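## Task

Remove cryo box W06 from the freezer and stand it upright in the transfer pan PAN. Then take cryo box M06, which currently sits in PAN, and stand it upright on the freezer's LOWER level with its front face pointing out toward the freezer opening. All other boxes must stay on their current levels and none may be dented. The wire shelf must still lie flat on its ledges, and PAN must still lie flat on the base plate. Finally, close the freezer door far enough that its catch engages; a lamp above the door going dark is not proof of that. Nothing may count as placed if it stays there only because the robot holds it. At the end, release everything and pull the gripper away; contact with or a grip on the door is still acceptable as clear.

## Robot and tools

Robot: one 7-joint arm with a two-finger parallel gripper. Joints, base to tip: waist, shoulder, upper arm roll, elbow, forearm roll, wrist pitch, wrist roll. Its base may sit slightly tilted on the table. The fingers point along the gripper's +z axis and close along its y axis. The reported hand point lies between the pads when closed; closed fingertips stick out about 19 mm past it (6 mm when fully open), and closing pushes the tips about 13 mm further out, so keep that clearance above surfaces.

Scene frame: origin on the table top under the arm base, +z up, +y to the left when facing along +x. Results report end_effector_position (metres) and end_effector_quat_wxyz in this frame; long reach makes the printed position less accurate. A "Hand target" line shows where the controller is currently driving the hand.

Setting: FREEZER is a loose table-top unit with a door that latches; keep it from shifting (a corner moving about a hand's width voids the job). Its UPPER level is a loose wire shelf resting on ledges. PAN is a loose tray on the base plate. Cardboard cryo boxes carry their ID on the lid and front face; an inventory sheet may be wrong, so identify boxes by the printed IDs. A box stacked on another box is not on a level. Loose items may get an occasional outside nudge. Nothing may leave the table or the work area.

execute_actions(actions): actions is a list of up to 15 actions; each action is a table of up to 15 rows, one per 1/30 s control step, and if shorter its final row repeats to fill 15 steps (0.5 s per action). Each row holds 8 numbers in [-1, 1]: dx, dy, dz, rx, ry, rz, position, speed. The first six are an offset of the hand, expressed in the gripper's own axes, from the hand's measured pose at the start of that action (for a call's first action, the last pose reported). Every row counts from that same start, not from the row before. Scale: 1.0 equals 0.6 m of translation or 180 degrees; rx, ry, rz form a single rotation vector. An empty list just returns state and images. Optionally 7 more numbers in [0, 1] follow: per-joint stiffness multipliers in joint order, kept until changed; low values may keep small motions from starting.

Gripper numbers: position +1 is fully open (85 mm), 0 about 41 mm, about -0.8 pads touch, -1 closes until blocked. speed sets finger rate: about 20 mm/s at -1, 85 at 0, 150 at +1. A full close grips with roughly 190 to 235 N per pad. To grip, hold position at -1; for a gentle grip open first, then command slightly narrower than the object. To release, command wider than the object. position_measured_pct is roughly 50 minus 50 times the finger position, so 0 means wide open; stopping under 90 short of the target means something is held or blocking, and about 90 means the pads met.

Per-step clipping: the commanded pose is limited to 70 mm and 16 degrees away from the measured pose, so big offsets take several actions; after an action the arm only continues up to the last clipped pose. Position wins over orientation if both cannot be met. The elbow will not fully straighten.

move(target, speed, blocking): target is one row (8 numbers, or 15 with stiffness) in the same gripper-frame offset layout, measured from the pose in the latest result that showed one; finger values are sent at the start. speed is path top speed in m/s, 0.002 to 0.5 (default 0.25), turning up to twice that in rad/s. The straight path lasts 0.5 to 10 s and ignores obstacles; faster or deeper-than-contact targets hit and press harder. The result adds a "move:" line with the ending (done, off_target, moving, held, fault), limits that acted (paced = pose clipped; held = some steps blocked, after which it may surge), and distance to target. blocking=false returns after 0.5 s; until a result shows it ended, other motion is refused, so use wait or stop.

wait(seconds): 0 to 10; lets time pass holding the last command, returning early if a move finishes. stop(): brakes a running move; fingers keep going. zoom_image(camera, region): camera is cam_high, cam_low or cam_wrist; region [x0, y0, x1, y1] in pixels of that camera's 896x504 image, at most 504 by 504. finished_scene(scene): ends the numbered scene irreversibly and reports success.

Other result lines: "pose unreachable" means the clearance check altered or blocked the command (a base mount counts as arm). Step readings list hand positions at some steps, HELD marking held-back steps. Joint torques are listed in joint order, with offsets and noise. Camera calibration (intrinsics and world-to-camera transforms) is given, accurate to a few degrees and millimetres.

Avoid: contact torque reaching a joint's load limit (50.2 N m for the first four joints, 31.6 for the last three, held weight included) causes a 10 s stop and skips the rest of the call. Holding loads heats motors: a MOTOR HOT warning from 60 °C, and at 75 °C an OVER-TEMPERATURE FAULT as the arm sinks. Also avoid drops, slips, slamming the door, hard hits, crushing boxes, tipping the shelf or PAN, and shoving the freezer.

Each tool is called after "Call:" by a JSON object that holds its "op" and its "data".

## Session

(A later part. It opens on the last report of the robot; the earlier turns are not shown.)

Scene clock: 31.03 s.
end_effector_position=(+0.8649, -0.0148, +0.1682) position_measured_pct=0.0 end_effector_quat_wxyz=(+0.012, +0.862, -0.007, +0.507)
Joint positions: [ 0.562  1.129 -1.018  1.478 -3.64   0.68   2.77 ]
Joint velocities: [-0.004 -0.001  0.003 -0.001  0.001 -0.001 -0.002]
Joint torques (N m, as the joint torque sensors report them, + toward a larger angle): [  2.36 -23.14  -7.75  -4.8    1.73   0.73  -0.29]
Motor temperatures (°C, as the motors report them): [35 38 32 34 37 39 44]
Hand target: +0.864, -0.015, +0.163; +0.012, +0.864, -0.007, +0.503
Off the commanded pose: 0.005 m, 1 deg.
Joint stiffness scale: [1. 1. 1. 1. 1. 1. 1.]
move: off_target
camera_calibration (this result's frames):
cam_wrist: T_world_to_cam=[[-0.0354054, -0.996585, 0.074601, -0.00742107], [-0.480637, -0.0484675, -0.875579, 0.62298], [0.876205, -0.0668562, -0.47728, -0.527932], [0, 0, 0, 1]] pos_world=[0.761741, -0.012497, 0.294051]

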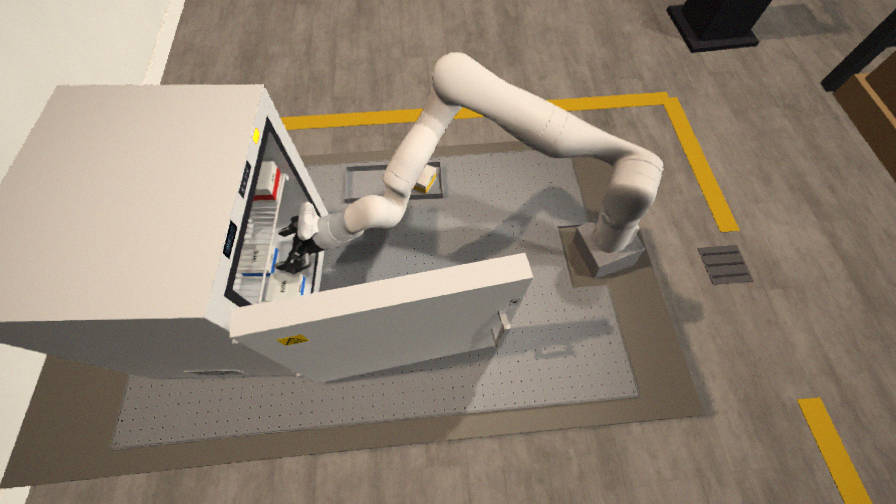

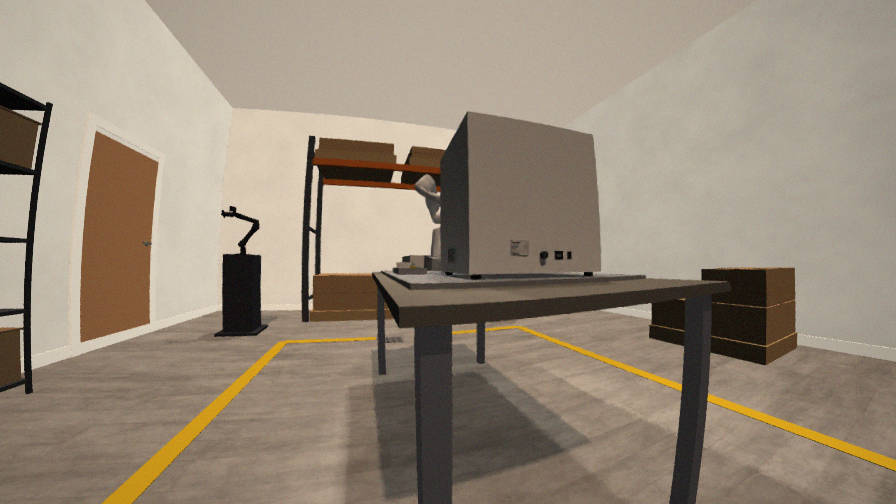

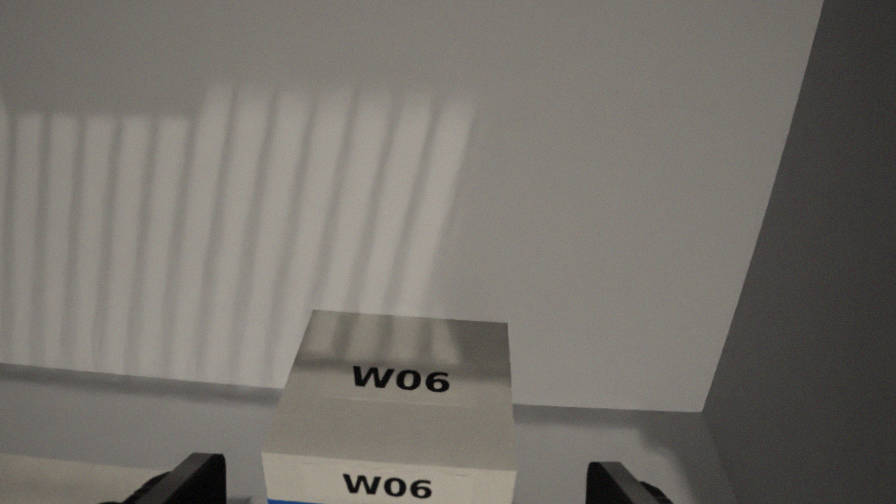

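Call:
{"op": "move", "data": {"target": [-0.01,-0.009,0.02,0,0,0.008,1,0], "speed": 0.05}}

Call:
{"op": "move", "data": {"target": [-0.004,0,0.11,0,0,0,1,0], "speed": 0.05}}

Call:
{"op": "move", "data": {"target": [0,0,0,0,0,0,0.7,-1]}}

Scene clock: 33.10 s.
end_effector_position=(+0.8712, -0.0121, +0.1566) position_measured_pct=0.0 end_effector_quat_wxyz=(+0.008, +0.863, -0.016, +0.505)
Joint positions: [ 0.544  1.158 -1.018  1.444 -3.64   0.68   2.769]
Joint velocities: [-0.002  0.002 -0.    -0.002 -0.001  0.001 -0.   ]
Joint torques (N m, as the joint torque sensors report them, + toward a larger angle): [  2.05 -23.75  -7.52  -4.26   1.84   0.77  -0.07]
Motor temperatures (°C, as the motors report them): [35 38 32 34 37 39 44]
Hand target: +0.873, -0.010, +0.157; +0.005, +0.862, -0.018, +0.507
Off the commanded pose: 0.003 m, 0 deg.
Joint stiffness scale: [1. 1. 1. 1. 1. 1. 1.]
move: done
camera_calibration (this result's frames):
cam_wrist: T_world_to_cam=[[-0.0470744, -0.997095, 0.0598847, 0.00875285], [-0.483747, -0.0296956, -0.874704, 0.618842], [0.873941, -0.0701452, -0.480944, -0.536319], [0, 0, 0, 1]] pos_world=[0.768486, -0.0105159, 0.28284]

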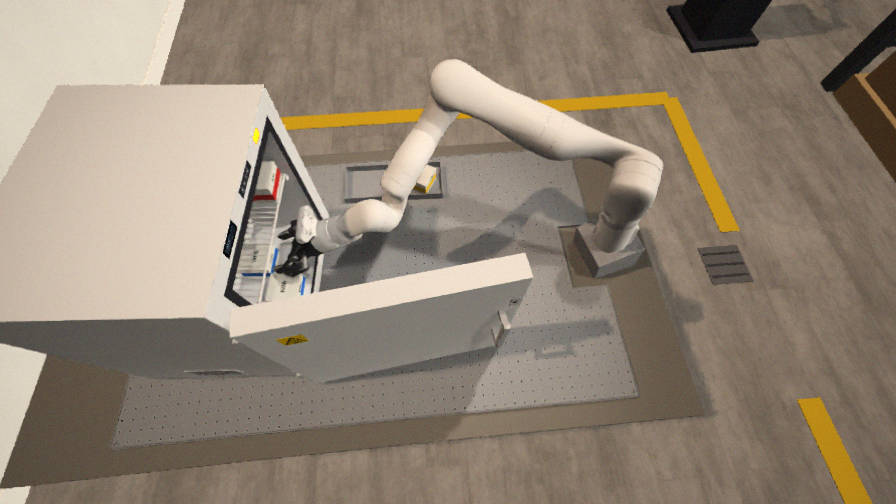

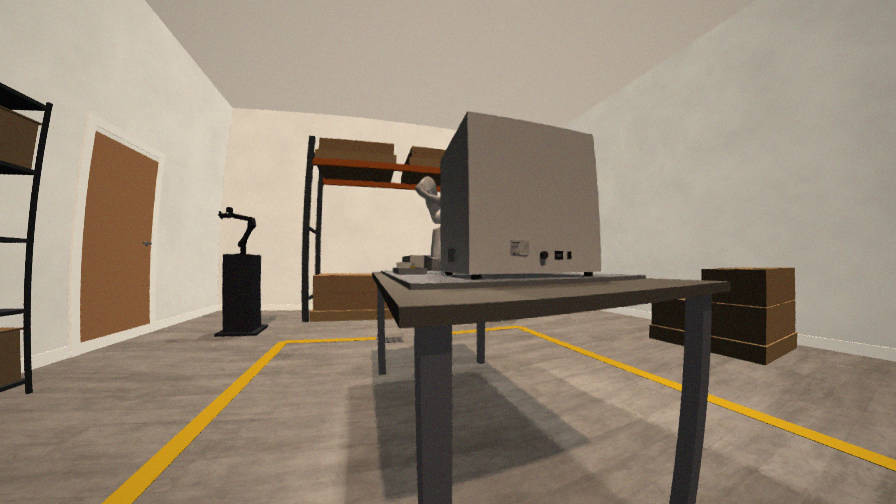

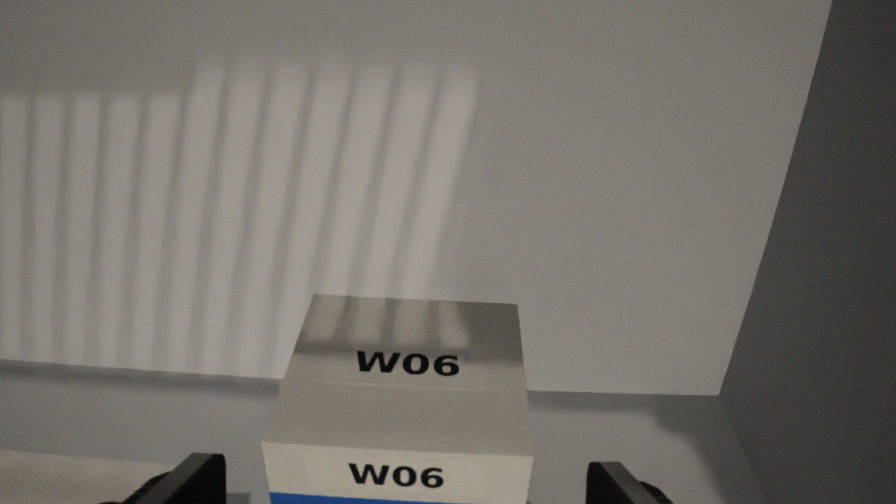

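Scene clock: 34.77 s.
end_effector_position=(+0.9318, -0.0177, +0.1366) position_measured_pct=0.0 end_effector_quat_wxyz=(+0.010, +0.857, -0.020, +0.514)
Joint positions: [ 0.447  1.243 -0.971  1.168 -3.678  0.551  2.846]
Joint velocities: [-0.006  0.003  0.006 -0.01  -0.001 -0.001  0.   ]
Joint torques (N m, as the joint torque sensors report them, + toward a larger angle): [ -0.37 -20.55  -4.52  -2.74   1.    -0.32   0.29]
Motor temperatures (°C, as the motors report them): [35 38 32 34 37 39 44]
Hand target: +0.927, -0.014, +0.122; +0.008, +0.863, -0.016, +0.505
Off the commanded pose: 0.015 m, 1 deg.
Joint stiffness scale: [1. 1. 1. 1. 1. 1. 1.]
move: off_target
camera_calibration (this result's frames):
cam_wrist: T_world_to_cam=[[-0.0568774, -0.996626, 0.0591801, 0.0165368], [-0.465444, -0.0259709, -0.884696, 0.614877], [0.883248, -0.0778642, -0.462396, -0.610654], [0, 0, 0, 1]] pos_world=[0.82649, -0.0150982, 0.260637]

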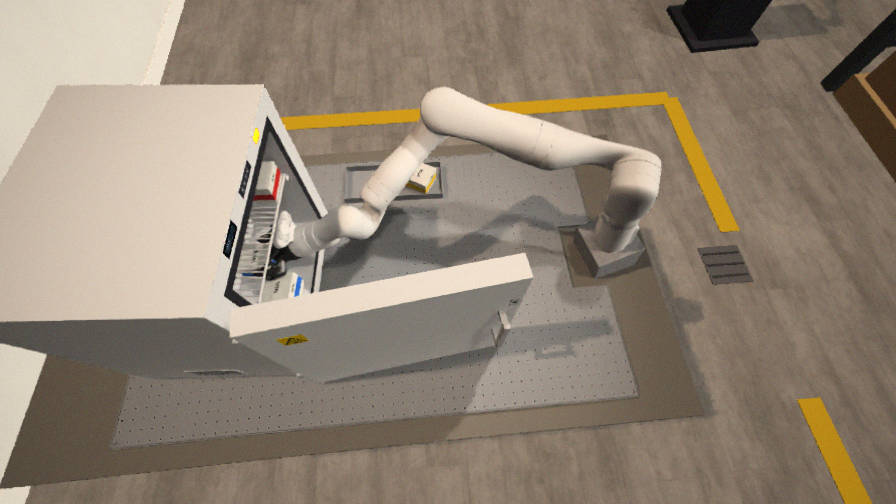

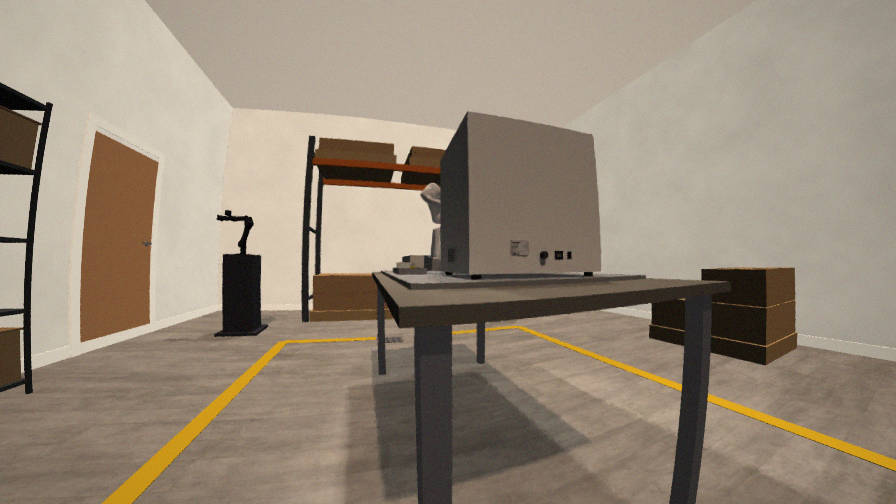

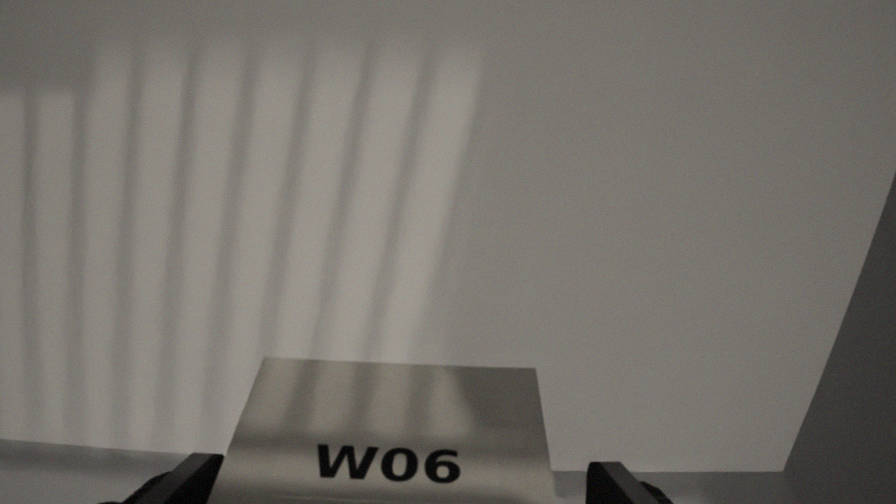

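Scene clock: 35.73 s.
end_effector_position=(+0.9322, -0.0177, +0.1378) position_measured_pct=14.3 end_effector_quat_wxyz=(+0.011, +0.857, -0.020, +0.515)
Joint positions: [ 0.447  1.242 -0.971  1.168 -3.678  0.551  2.846]
Joint velocities: [-0.    -0.     0.     0.     0.    -0.001  0.   ]
Joint torques (N m, as the joint torque sensors report them, + toward a larger angle): [  2.06 -25.3   -6.38  -5.1    1.42   0.51  -0.29]
Motor temperatures (°C, as the motors report them): [35 38 32 34 37 39 44]
Hand target: +0.932, -0.018, +0.137; +0.010, +0.857, -0.020, +0.514
Off the commanded pose: 0.001 m, 0 deg.
Joint stiffness scale: [1. 1. 1. 1. 1. 1. 1.]
move: done
camera_calibration (this result's frames):
cam_wrist: T_world_to_cam=[[-0.0569413, -0.996592, 0.0596766, 0.0164187], [-0.464168, -0.0264947, -0.885351, 0.615037], [0.883915, -0.078113, -0.461078, -0.61126], [0, 0, 0, 1]] pos_world=[0.826718, -0.0150894, 0.261705]

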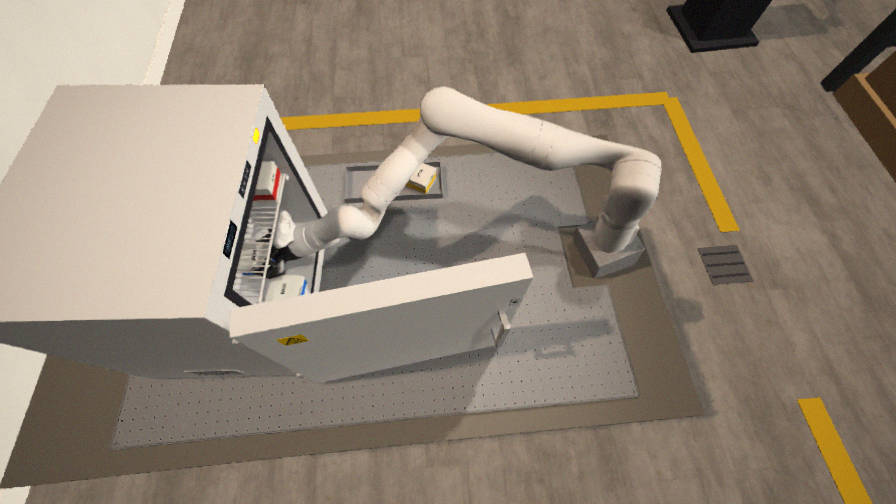

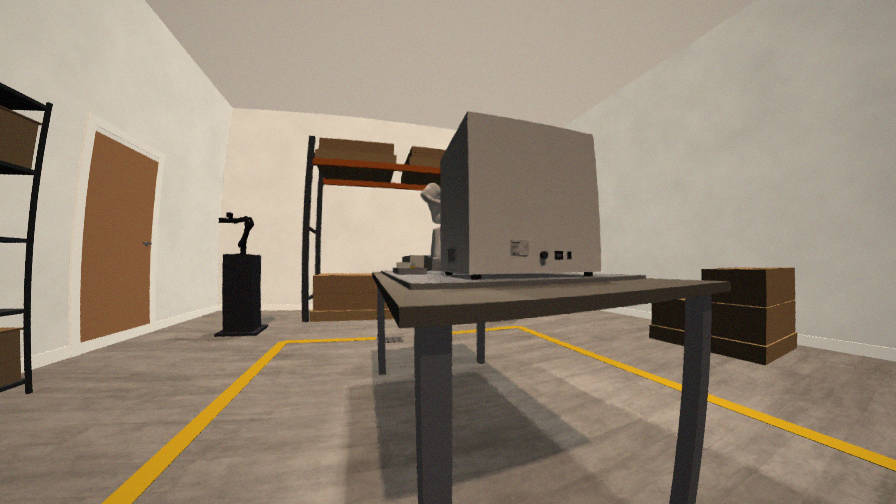

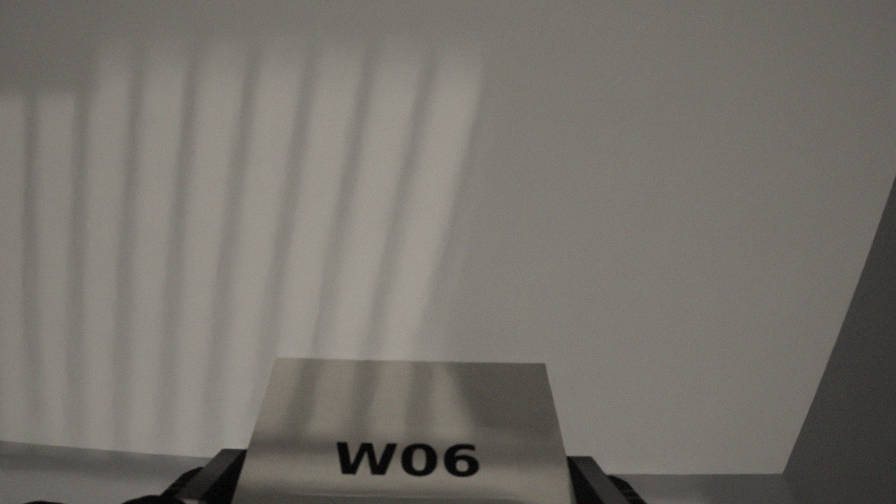

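Call:
{"op": "move", "data": {"target": [0,0,0,0,0,0,0.64,-1]}}

Call:
{"op": "move", "data": {"target": [0.018,0.045,-0.01,0,0,0,0.64,-1], "speed": 0.03}}

Call:
{"op": "move", "data": {"target": [-0.05,0,-0.11,0,0,0,0.64,-1], "speed": 0.05}}

Scene clock: 36.53 s.
end_effector_position=(+0.9322, -0.0177, +0.1379) position_measured_pct=15.9 end_effector_quat_wxyz=(+0.011, +0.857, -0.020, +0.515)
Joint positions: [ 0.447  1.242 -0.971  1.168 -3.678  0.551  2.846]
Joint velocities: [-0.     0.    -0.     0.     0.     0.     0.002]
Joint torques (N m, as the joint torque sensors report them, + toward a larger angle): [  2.09 -23.59  -5.98  -5.04   1.23   0.42  -0.15]
Motor temperatures (°C, as the motors report them): [35 38 32 34 37 39 44]
Hand target: +0.932, -0.018, +0.138; +0.011, +0.857, -0.020, +0.515
Off the commanded pose: 0.000 m, 0 deg.
Joint stiffness scale: [1. 1. 1. 1. 1. 1. 1.]
move: done
camera_calibration (this result's frames):
cam_wrist: T_world_to_cam=[[-0.0569375, -0.996591, 0.0596967, 0.0164107], [-0.464117, -0.0265188, -0.885377, 0.615045], [0.883942, -0.0781174, -0.461026, -0.611282], [0, 0, 0, 1]] pos_world=[0.826725, -0.0150868, 0.26175]

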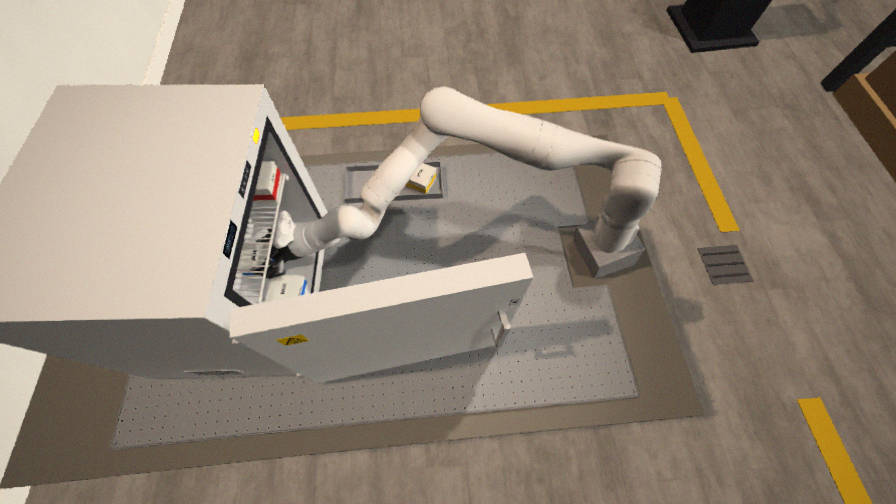

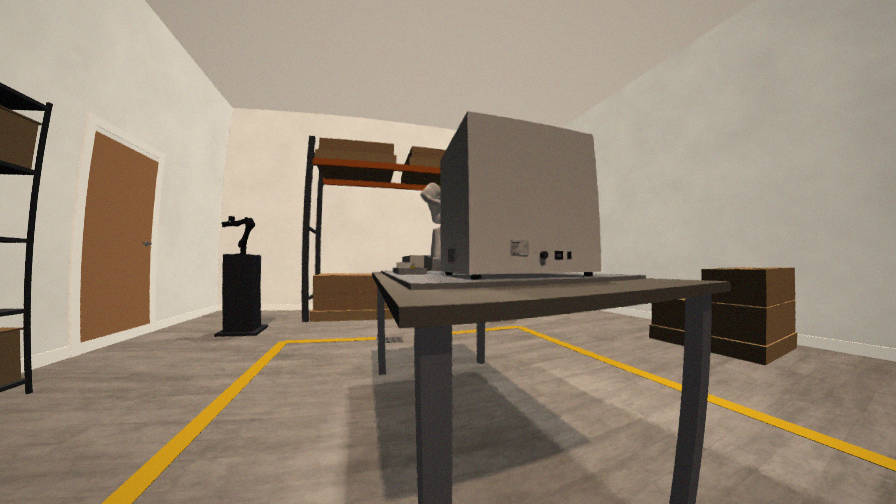

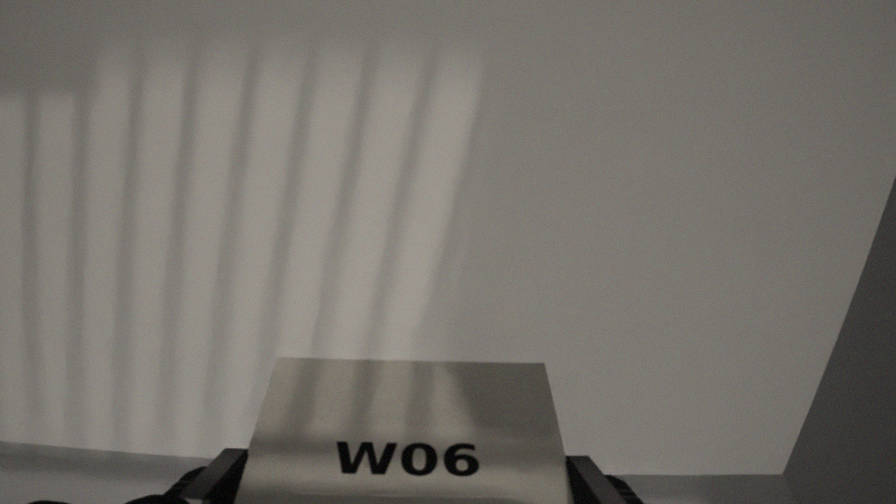

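Scene clock: 37.87 s.
end_effector_position=(+0.9321, -0.0441, +0.1507) position_measured_pct=15.9 end_effector_quat_wxyz=(+0.010, +0.856, -0.022, +0.517)
Joint positions: [ 0.492  1.222 -0.971  1.174 -3.678  0.512  2.846]
Joint velocities: [ 0.003 -0.002 -0.     0.    -0.001 -0.002 -0.001]
Joint torques (N m, as the joint torque sensors report them, + toward a larger angle): [  2.26 -26.41  -6.8   -5.8    1.54   0.76  -0.22]
Motor temperatures (°C, as the motors report them): [35 38 32 34 37 39 44]
Hand target: +0.931, -0.045, +0.150; +0.011, +0.857, -0.020, +0.515
Off the commanded pose: 0.002 m, 0 deg.
Joint stiffness scale: [1. 1. 1. 1. 1. 1. 1.]
move: done
camera_calibration (this result's frames):
cam_wrist: T_world_to_cam=[[-0.0611028, -0.996507, 0.0569181, -0.00630145], [-0.459929, -0.0225001, -0.88767, 0.62223], [0.885851, -0.0804174, -0.456948, -0.60978], [0, 0, 0, 1]] pos_world=[0.825971, -0.0413161, 0.274056]

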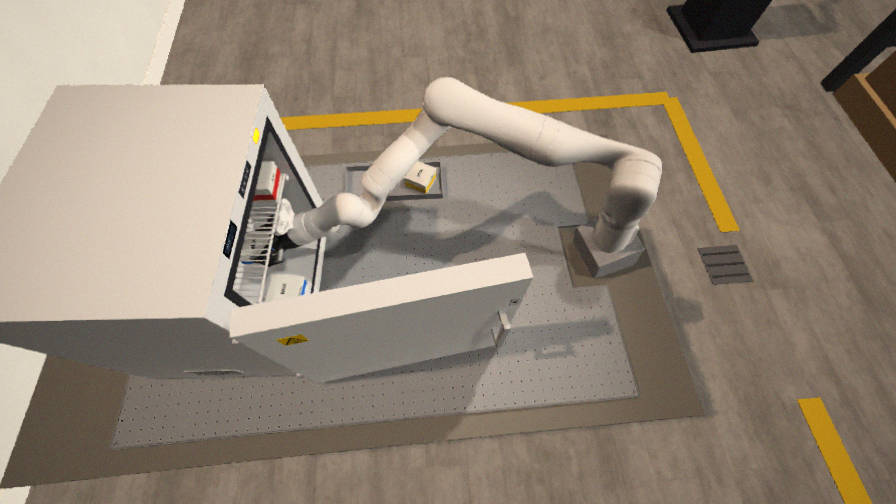

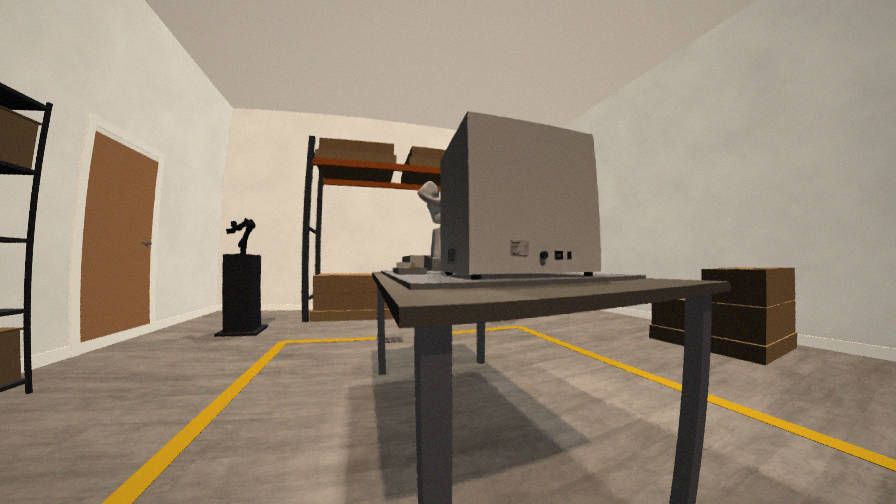

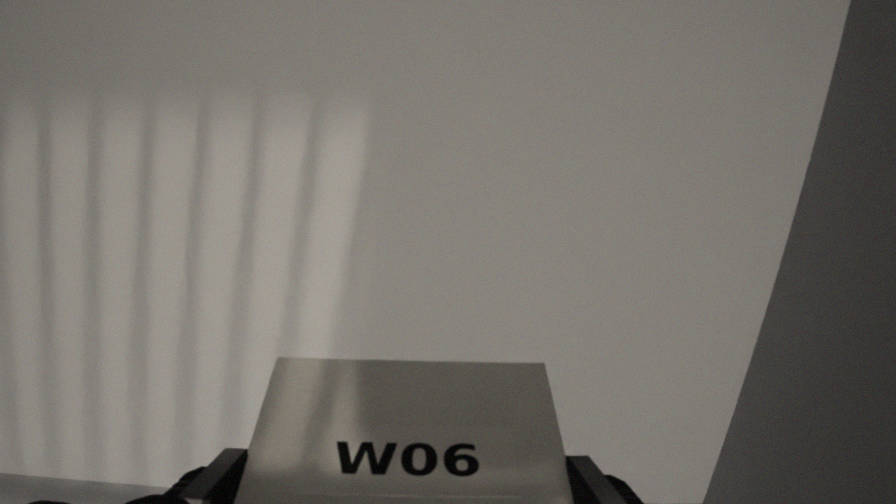

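Scene clock: 39.70 s.
end_effector_position=(+0.8589, -0.0407, +0.1497) position_measured_pct=15.9 end_effector_quat_wxyz=(+0.011, +0.858, -0.021, +0.513)
Joint positions: [ 0.611  1.188 -1.04   1.491 -3.546  0.699  2.726]
Joint velocities: [ 0.006  0.    -0.004  0.002  0.001  0.002  0.001]
Joint torques (N m, as the joint torque sensors report them, + toward a larger angle): [  2.29 -23.4   -7.45  -3.96   1.87   0.85  -0.2 ]
Motor temperatures (°C, as the motors report them): [35 39 32 34 37 39 44]
Hand target: +0.860, -0.040, +0.155; +0.010, +0.856, -0.022, +0.517
Off the commanded pose: 0.005 m, 1 deg.
Joint stiffness scale: [1. 1. 1. 1. 1. 1. 1.]
move: off_target
camera_calibration (this result's frames):
cam_wrist: T_world_to_cam=[[-0.059506, -0.996519, 0.0583909, -0.00898871], [-0.468276, -0.0237921, -0.883262, 0.594205], [0.881576, -0.0799024, -0.46523, -0.540254], [0, 0, 0, 1]] pos_world=[0.753992, -0.0379876, 0.274022]

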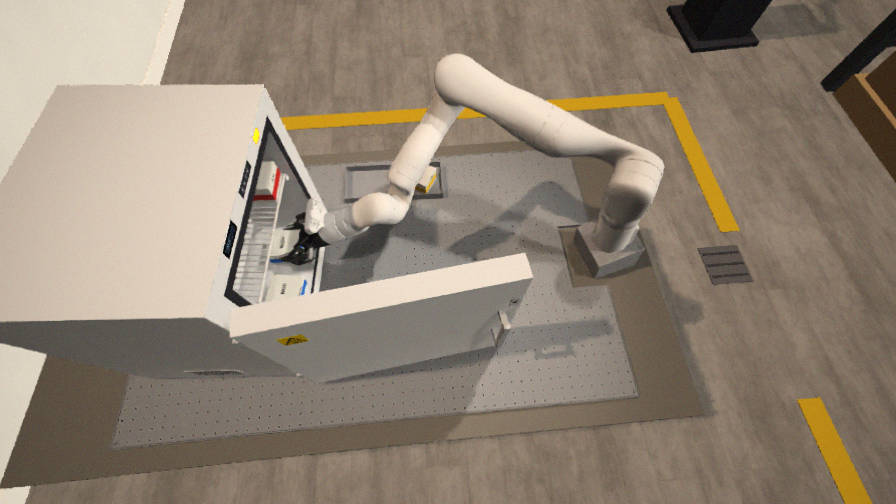

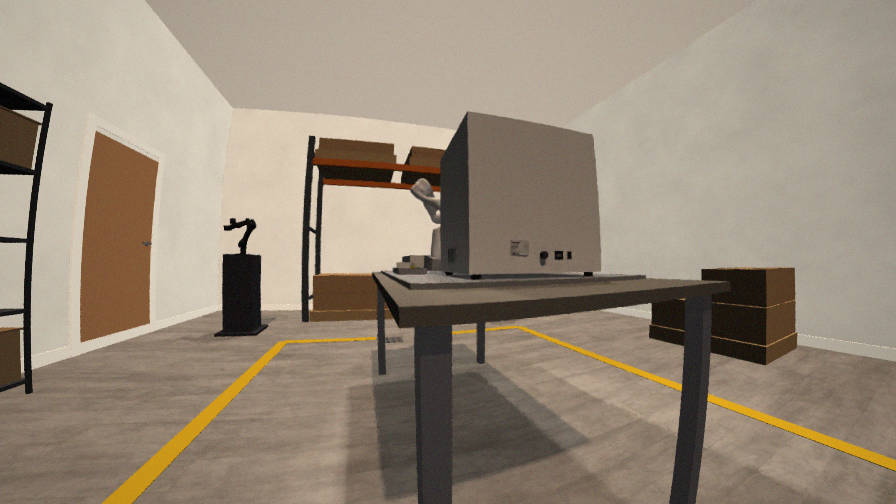

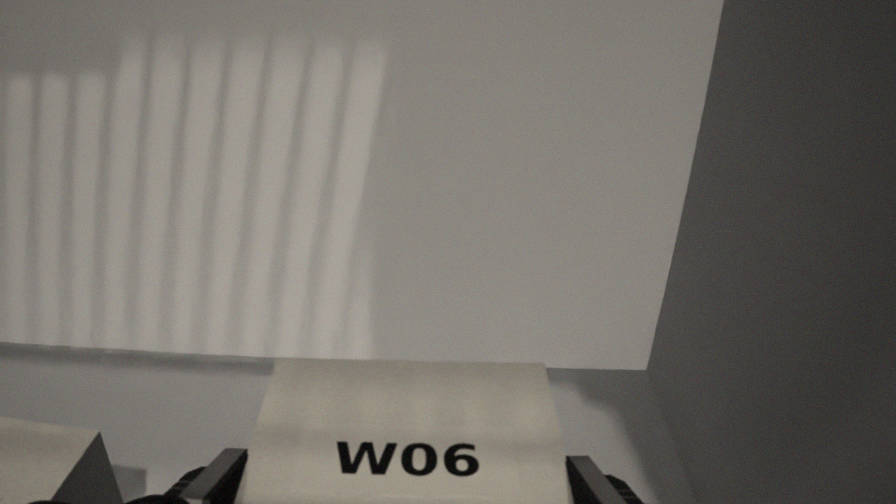

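Call:
{"op": "move", "data": {"target": [-0.13,0,-0.28,0,0,0,0.64,-1], "speed": 0.15}}

Call:
{"op": "move", "data": {"target": [-0.07,0.465,0.04,0,0,0,0.64,-1], "speed": 0.15}}

Call:
{"op": "move", "data": {"target": [-0.04,0,0.022,0,0,0,0.64,-1], "speed": 0.04}}

Call:
{"op": "zoom_image", "data": {"camera": "cam_high", "region": [320,120,480,220]}}

Scene clock: 41.53 s.
end_effector_position=(+0.6733, -0.0324, +0.1556) position_measured_pct=15.9 end_effector_quat_wxyz=(+0.012, +0.861, -0.021, +0.508)
Joint positions: [ 0.788  1.138 -1.086  2.142 -3.388  1.151  2.526]
Joint velocities: [ 0.005  0.001 -0.004  0.002 -0.001  0.002 -0.001]
Joint torques (N m, as the joint torque sensors report them, + toward a larger angle): [  1.83 -17.6   -6.9   -1.13   2.33   1.55  -0.26]
Motor temperatures (°C, as the motors report them): [35 39 32 34 37 39 44]
Hand target: +0.674, -0.032, +0.160; +0.010, +0.858, -0.022, +0.513
Off the commanded pose: 0.005 m, 1 deg.
Joint stiffness scale: [1. 1. 1. 1. 1. 1. 1.]
move: off_target
camera_calibration (this result's frames):
cam_wrist: T_world_to_cam=[[-0.0592023, -0.996328, 0.061847, -0.0128605], [-0.478205, -0.0260781, -0.877861, 0.518495], [0.876251, -0.0815469, -0.474905, -0.368165], [0, 0, 0, 1]] pos_world=[0.56979, -0.0293146, 0.281119]

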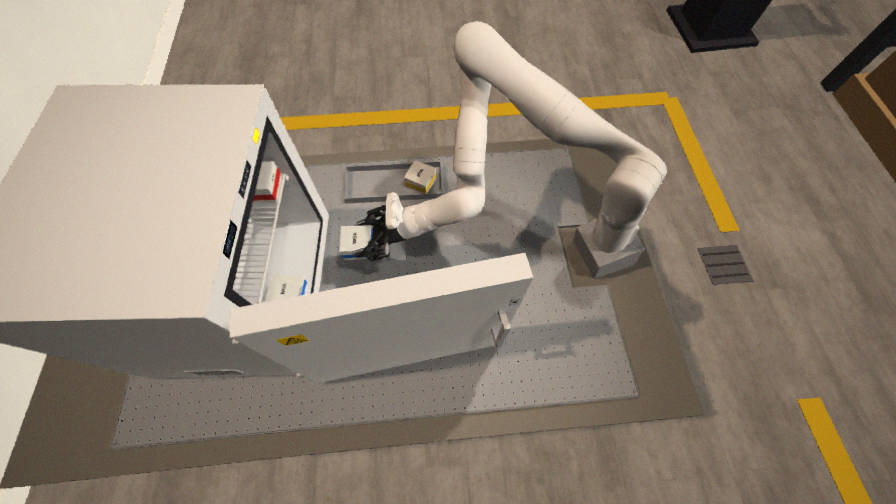

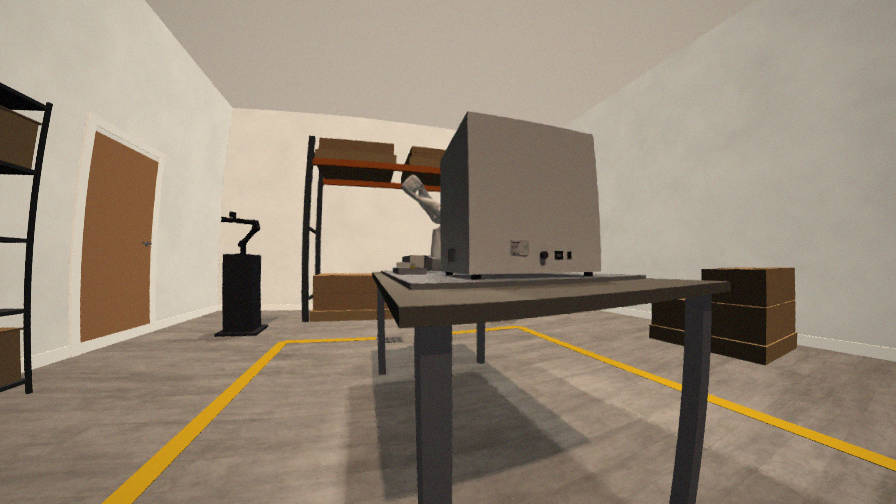

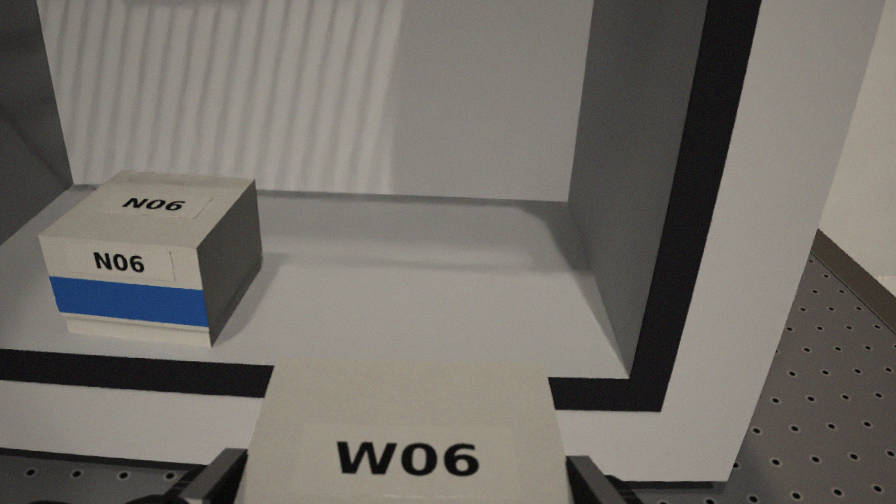

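Scene clock: 43.93 s.
end_effector_position=(+0.6589, -0.3117, +0.1064) position_measured_pct=15.9 end_effector_quat_wxyz=(+0.015, +0.862, -0.020, +0.506)
Joint positions: [ 1.334  1.352 -1.057  1.743 -2.828  0.413  2.456]
Joint velocities: [ 0.005  0.007 -0.004 -0.    -0.001 -0.002  0.002]
Joint torques (N m, as the joint torque sensors report them, + toward a larger angle): [  4.17 -19.8   -8.61  -2.02   1.08   1.59  -0.21]
Motor temperatures (°C, as the motors report them): [35 39 32 34 37 39 44]
Hand target: +0.660, -0.312, +0.107; +0.013, +0.861, -0.021, +0.507
Off the commanded pose: 0.002 m, 0 deg.
Joint stiffness scale: [1. 1. 1. 1. 1. 1. 1.]
move: done
camera_calibration (this result's frames):
cam_wrist: T_world_to_cam=[[-0.0605768, -0.995923, 0.0668419, -0.288375], [-0.482664, -0.0293892, -0.875312, 0.462824], [0.873708, -0.0852858, -0.478916, -0.40074], [0, 0, 0, 1]] pos_world=[0.556049, -0.307775, 0.23247]

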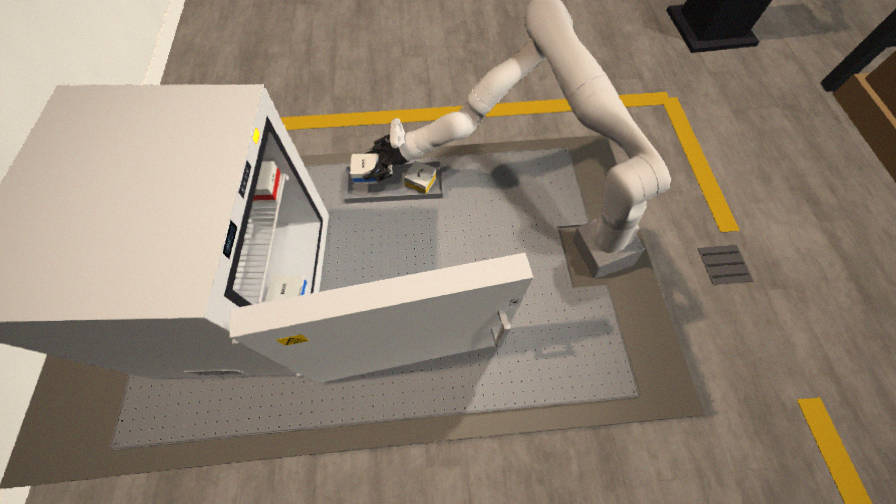

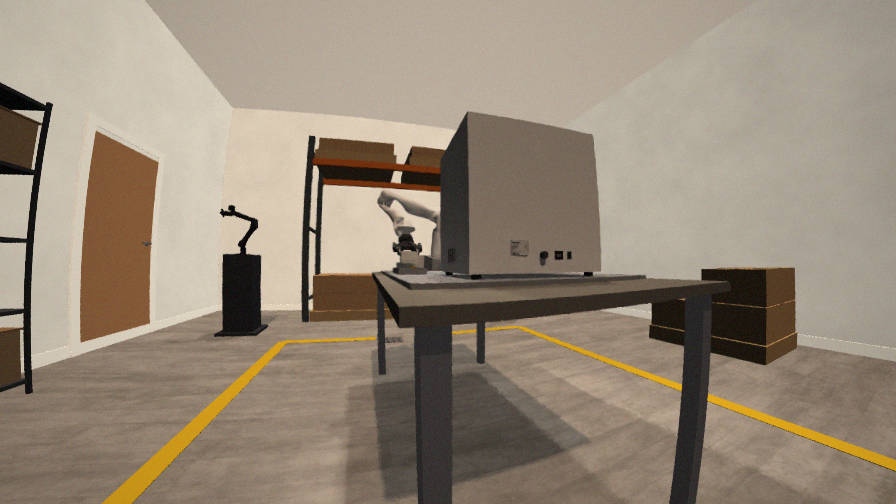

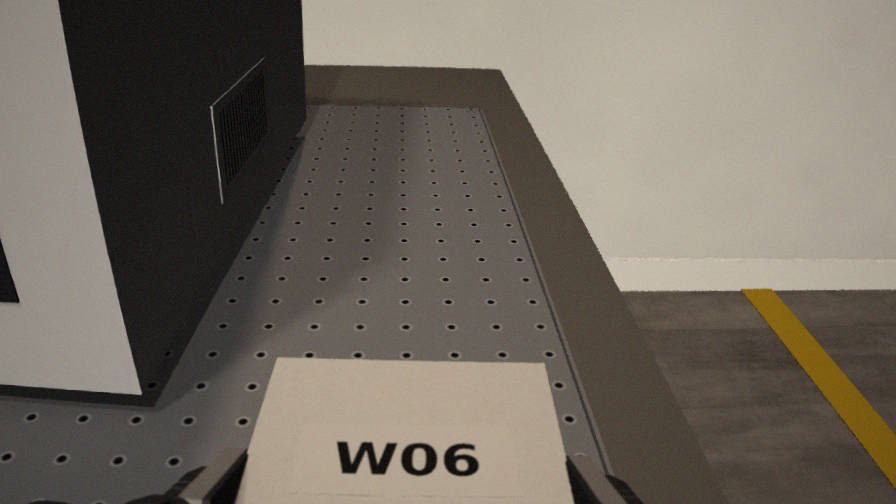

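Scene clock: 45.00 s.
end_effector_position=(+0.6590, -0.3100, +0.0815) position_measured_pct=15.9 end_effector_quat_wxyz=(+0.010, +0.862, -0.024, +0.506)
Joint positions: [ 1.322  1.413 -1.052  1.716 -2.796  0.42   2.463]
Joint velocities: [-0.     0.007  0.    -0.001 -0.002  0.     0.004]
Joint torques (N m, as the joint torque sensors report them, + toward a larger angle): [  4.11 -19.78  -8.88  -1.26   1.17   1.53   0.09]
Motor temperatures (°C, as the motors report them): [35 39 32 34 37 39 44]
Hand target: +0.659, -0.312, +0.079; +0.015, +0.862, -0.020, +0.506
Off the commanded pose: 0.003 m, 1 deg.
Joint stiffness scale: [1. 1. 1. 1. 1. 1. 1.]
move: done
camera_calibration (this result's frames):
cam_wrist: T_world_to_cam=[[-0.0616651, -0.996526, 0.0559741, -0.28365], [-0.482927, -0.0192897, -0.875448, 0.444414], [0.873487, -0.081016, -0.48006, -0.411038], [0, 0, 0, 1]] pos_world=[0.556164, -0.307393, 0.207615]

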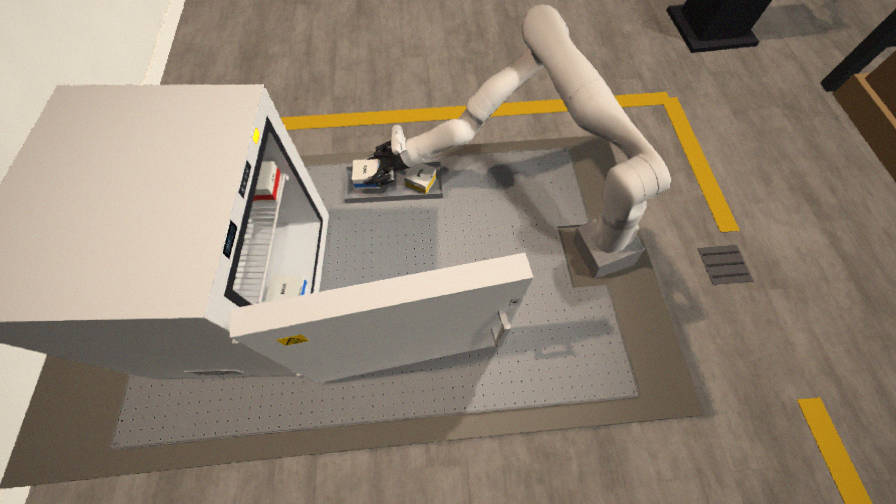

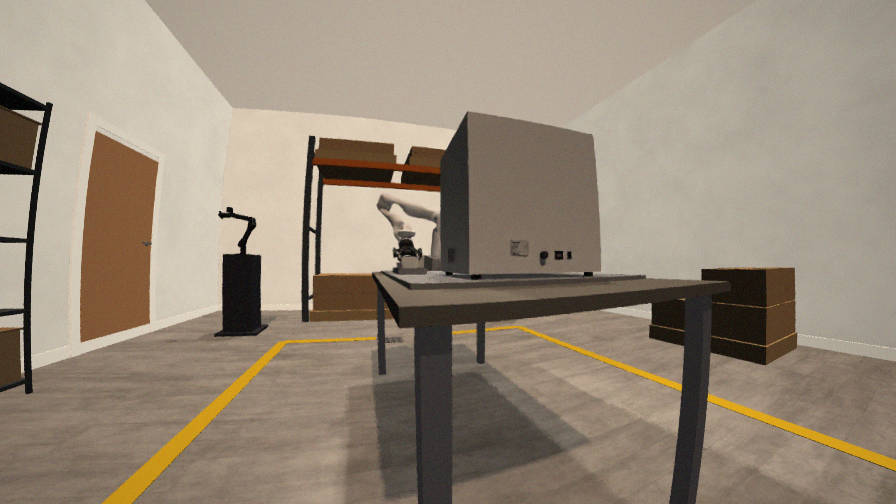

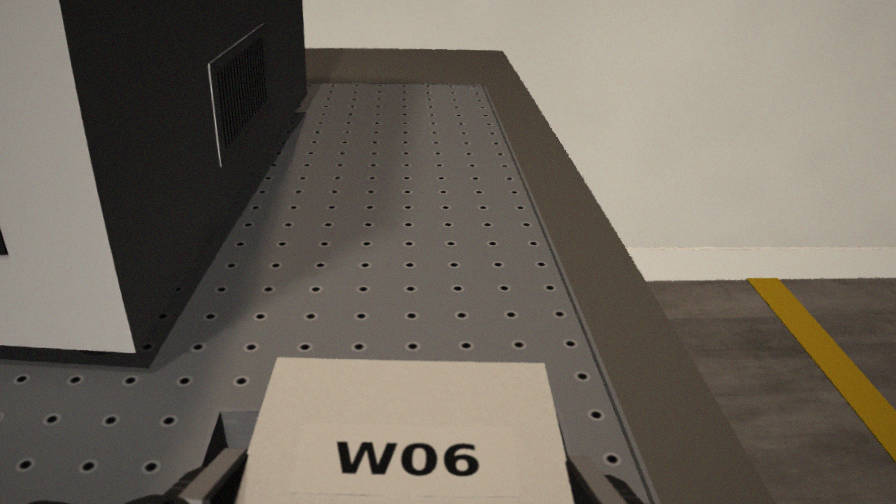

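Region (320, 120, 480, 220) of cam_high's 896x504 image, scaled by 3.150, with more detail than that image has; it fills the top 315 rows of this view, and the rest is white.

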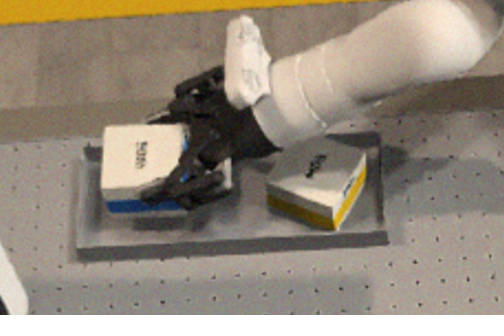

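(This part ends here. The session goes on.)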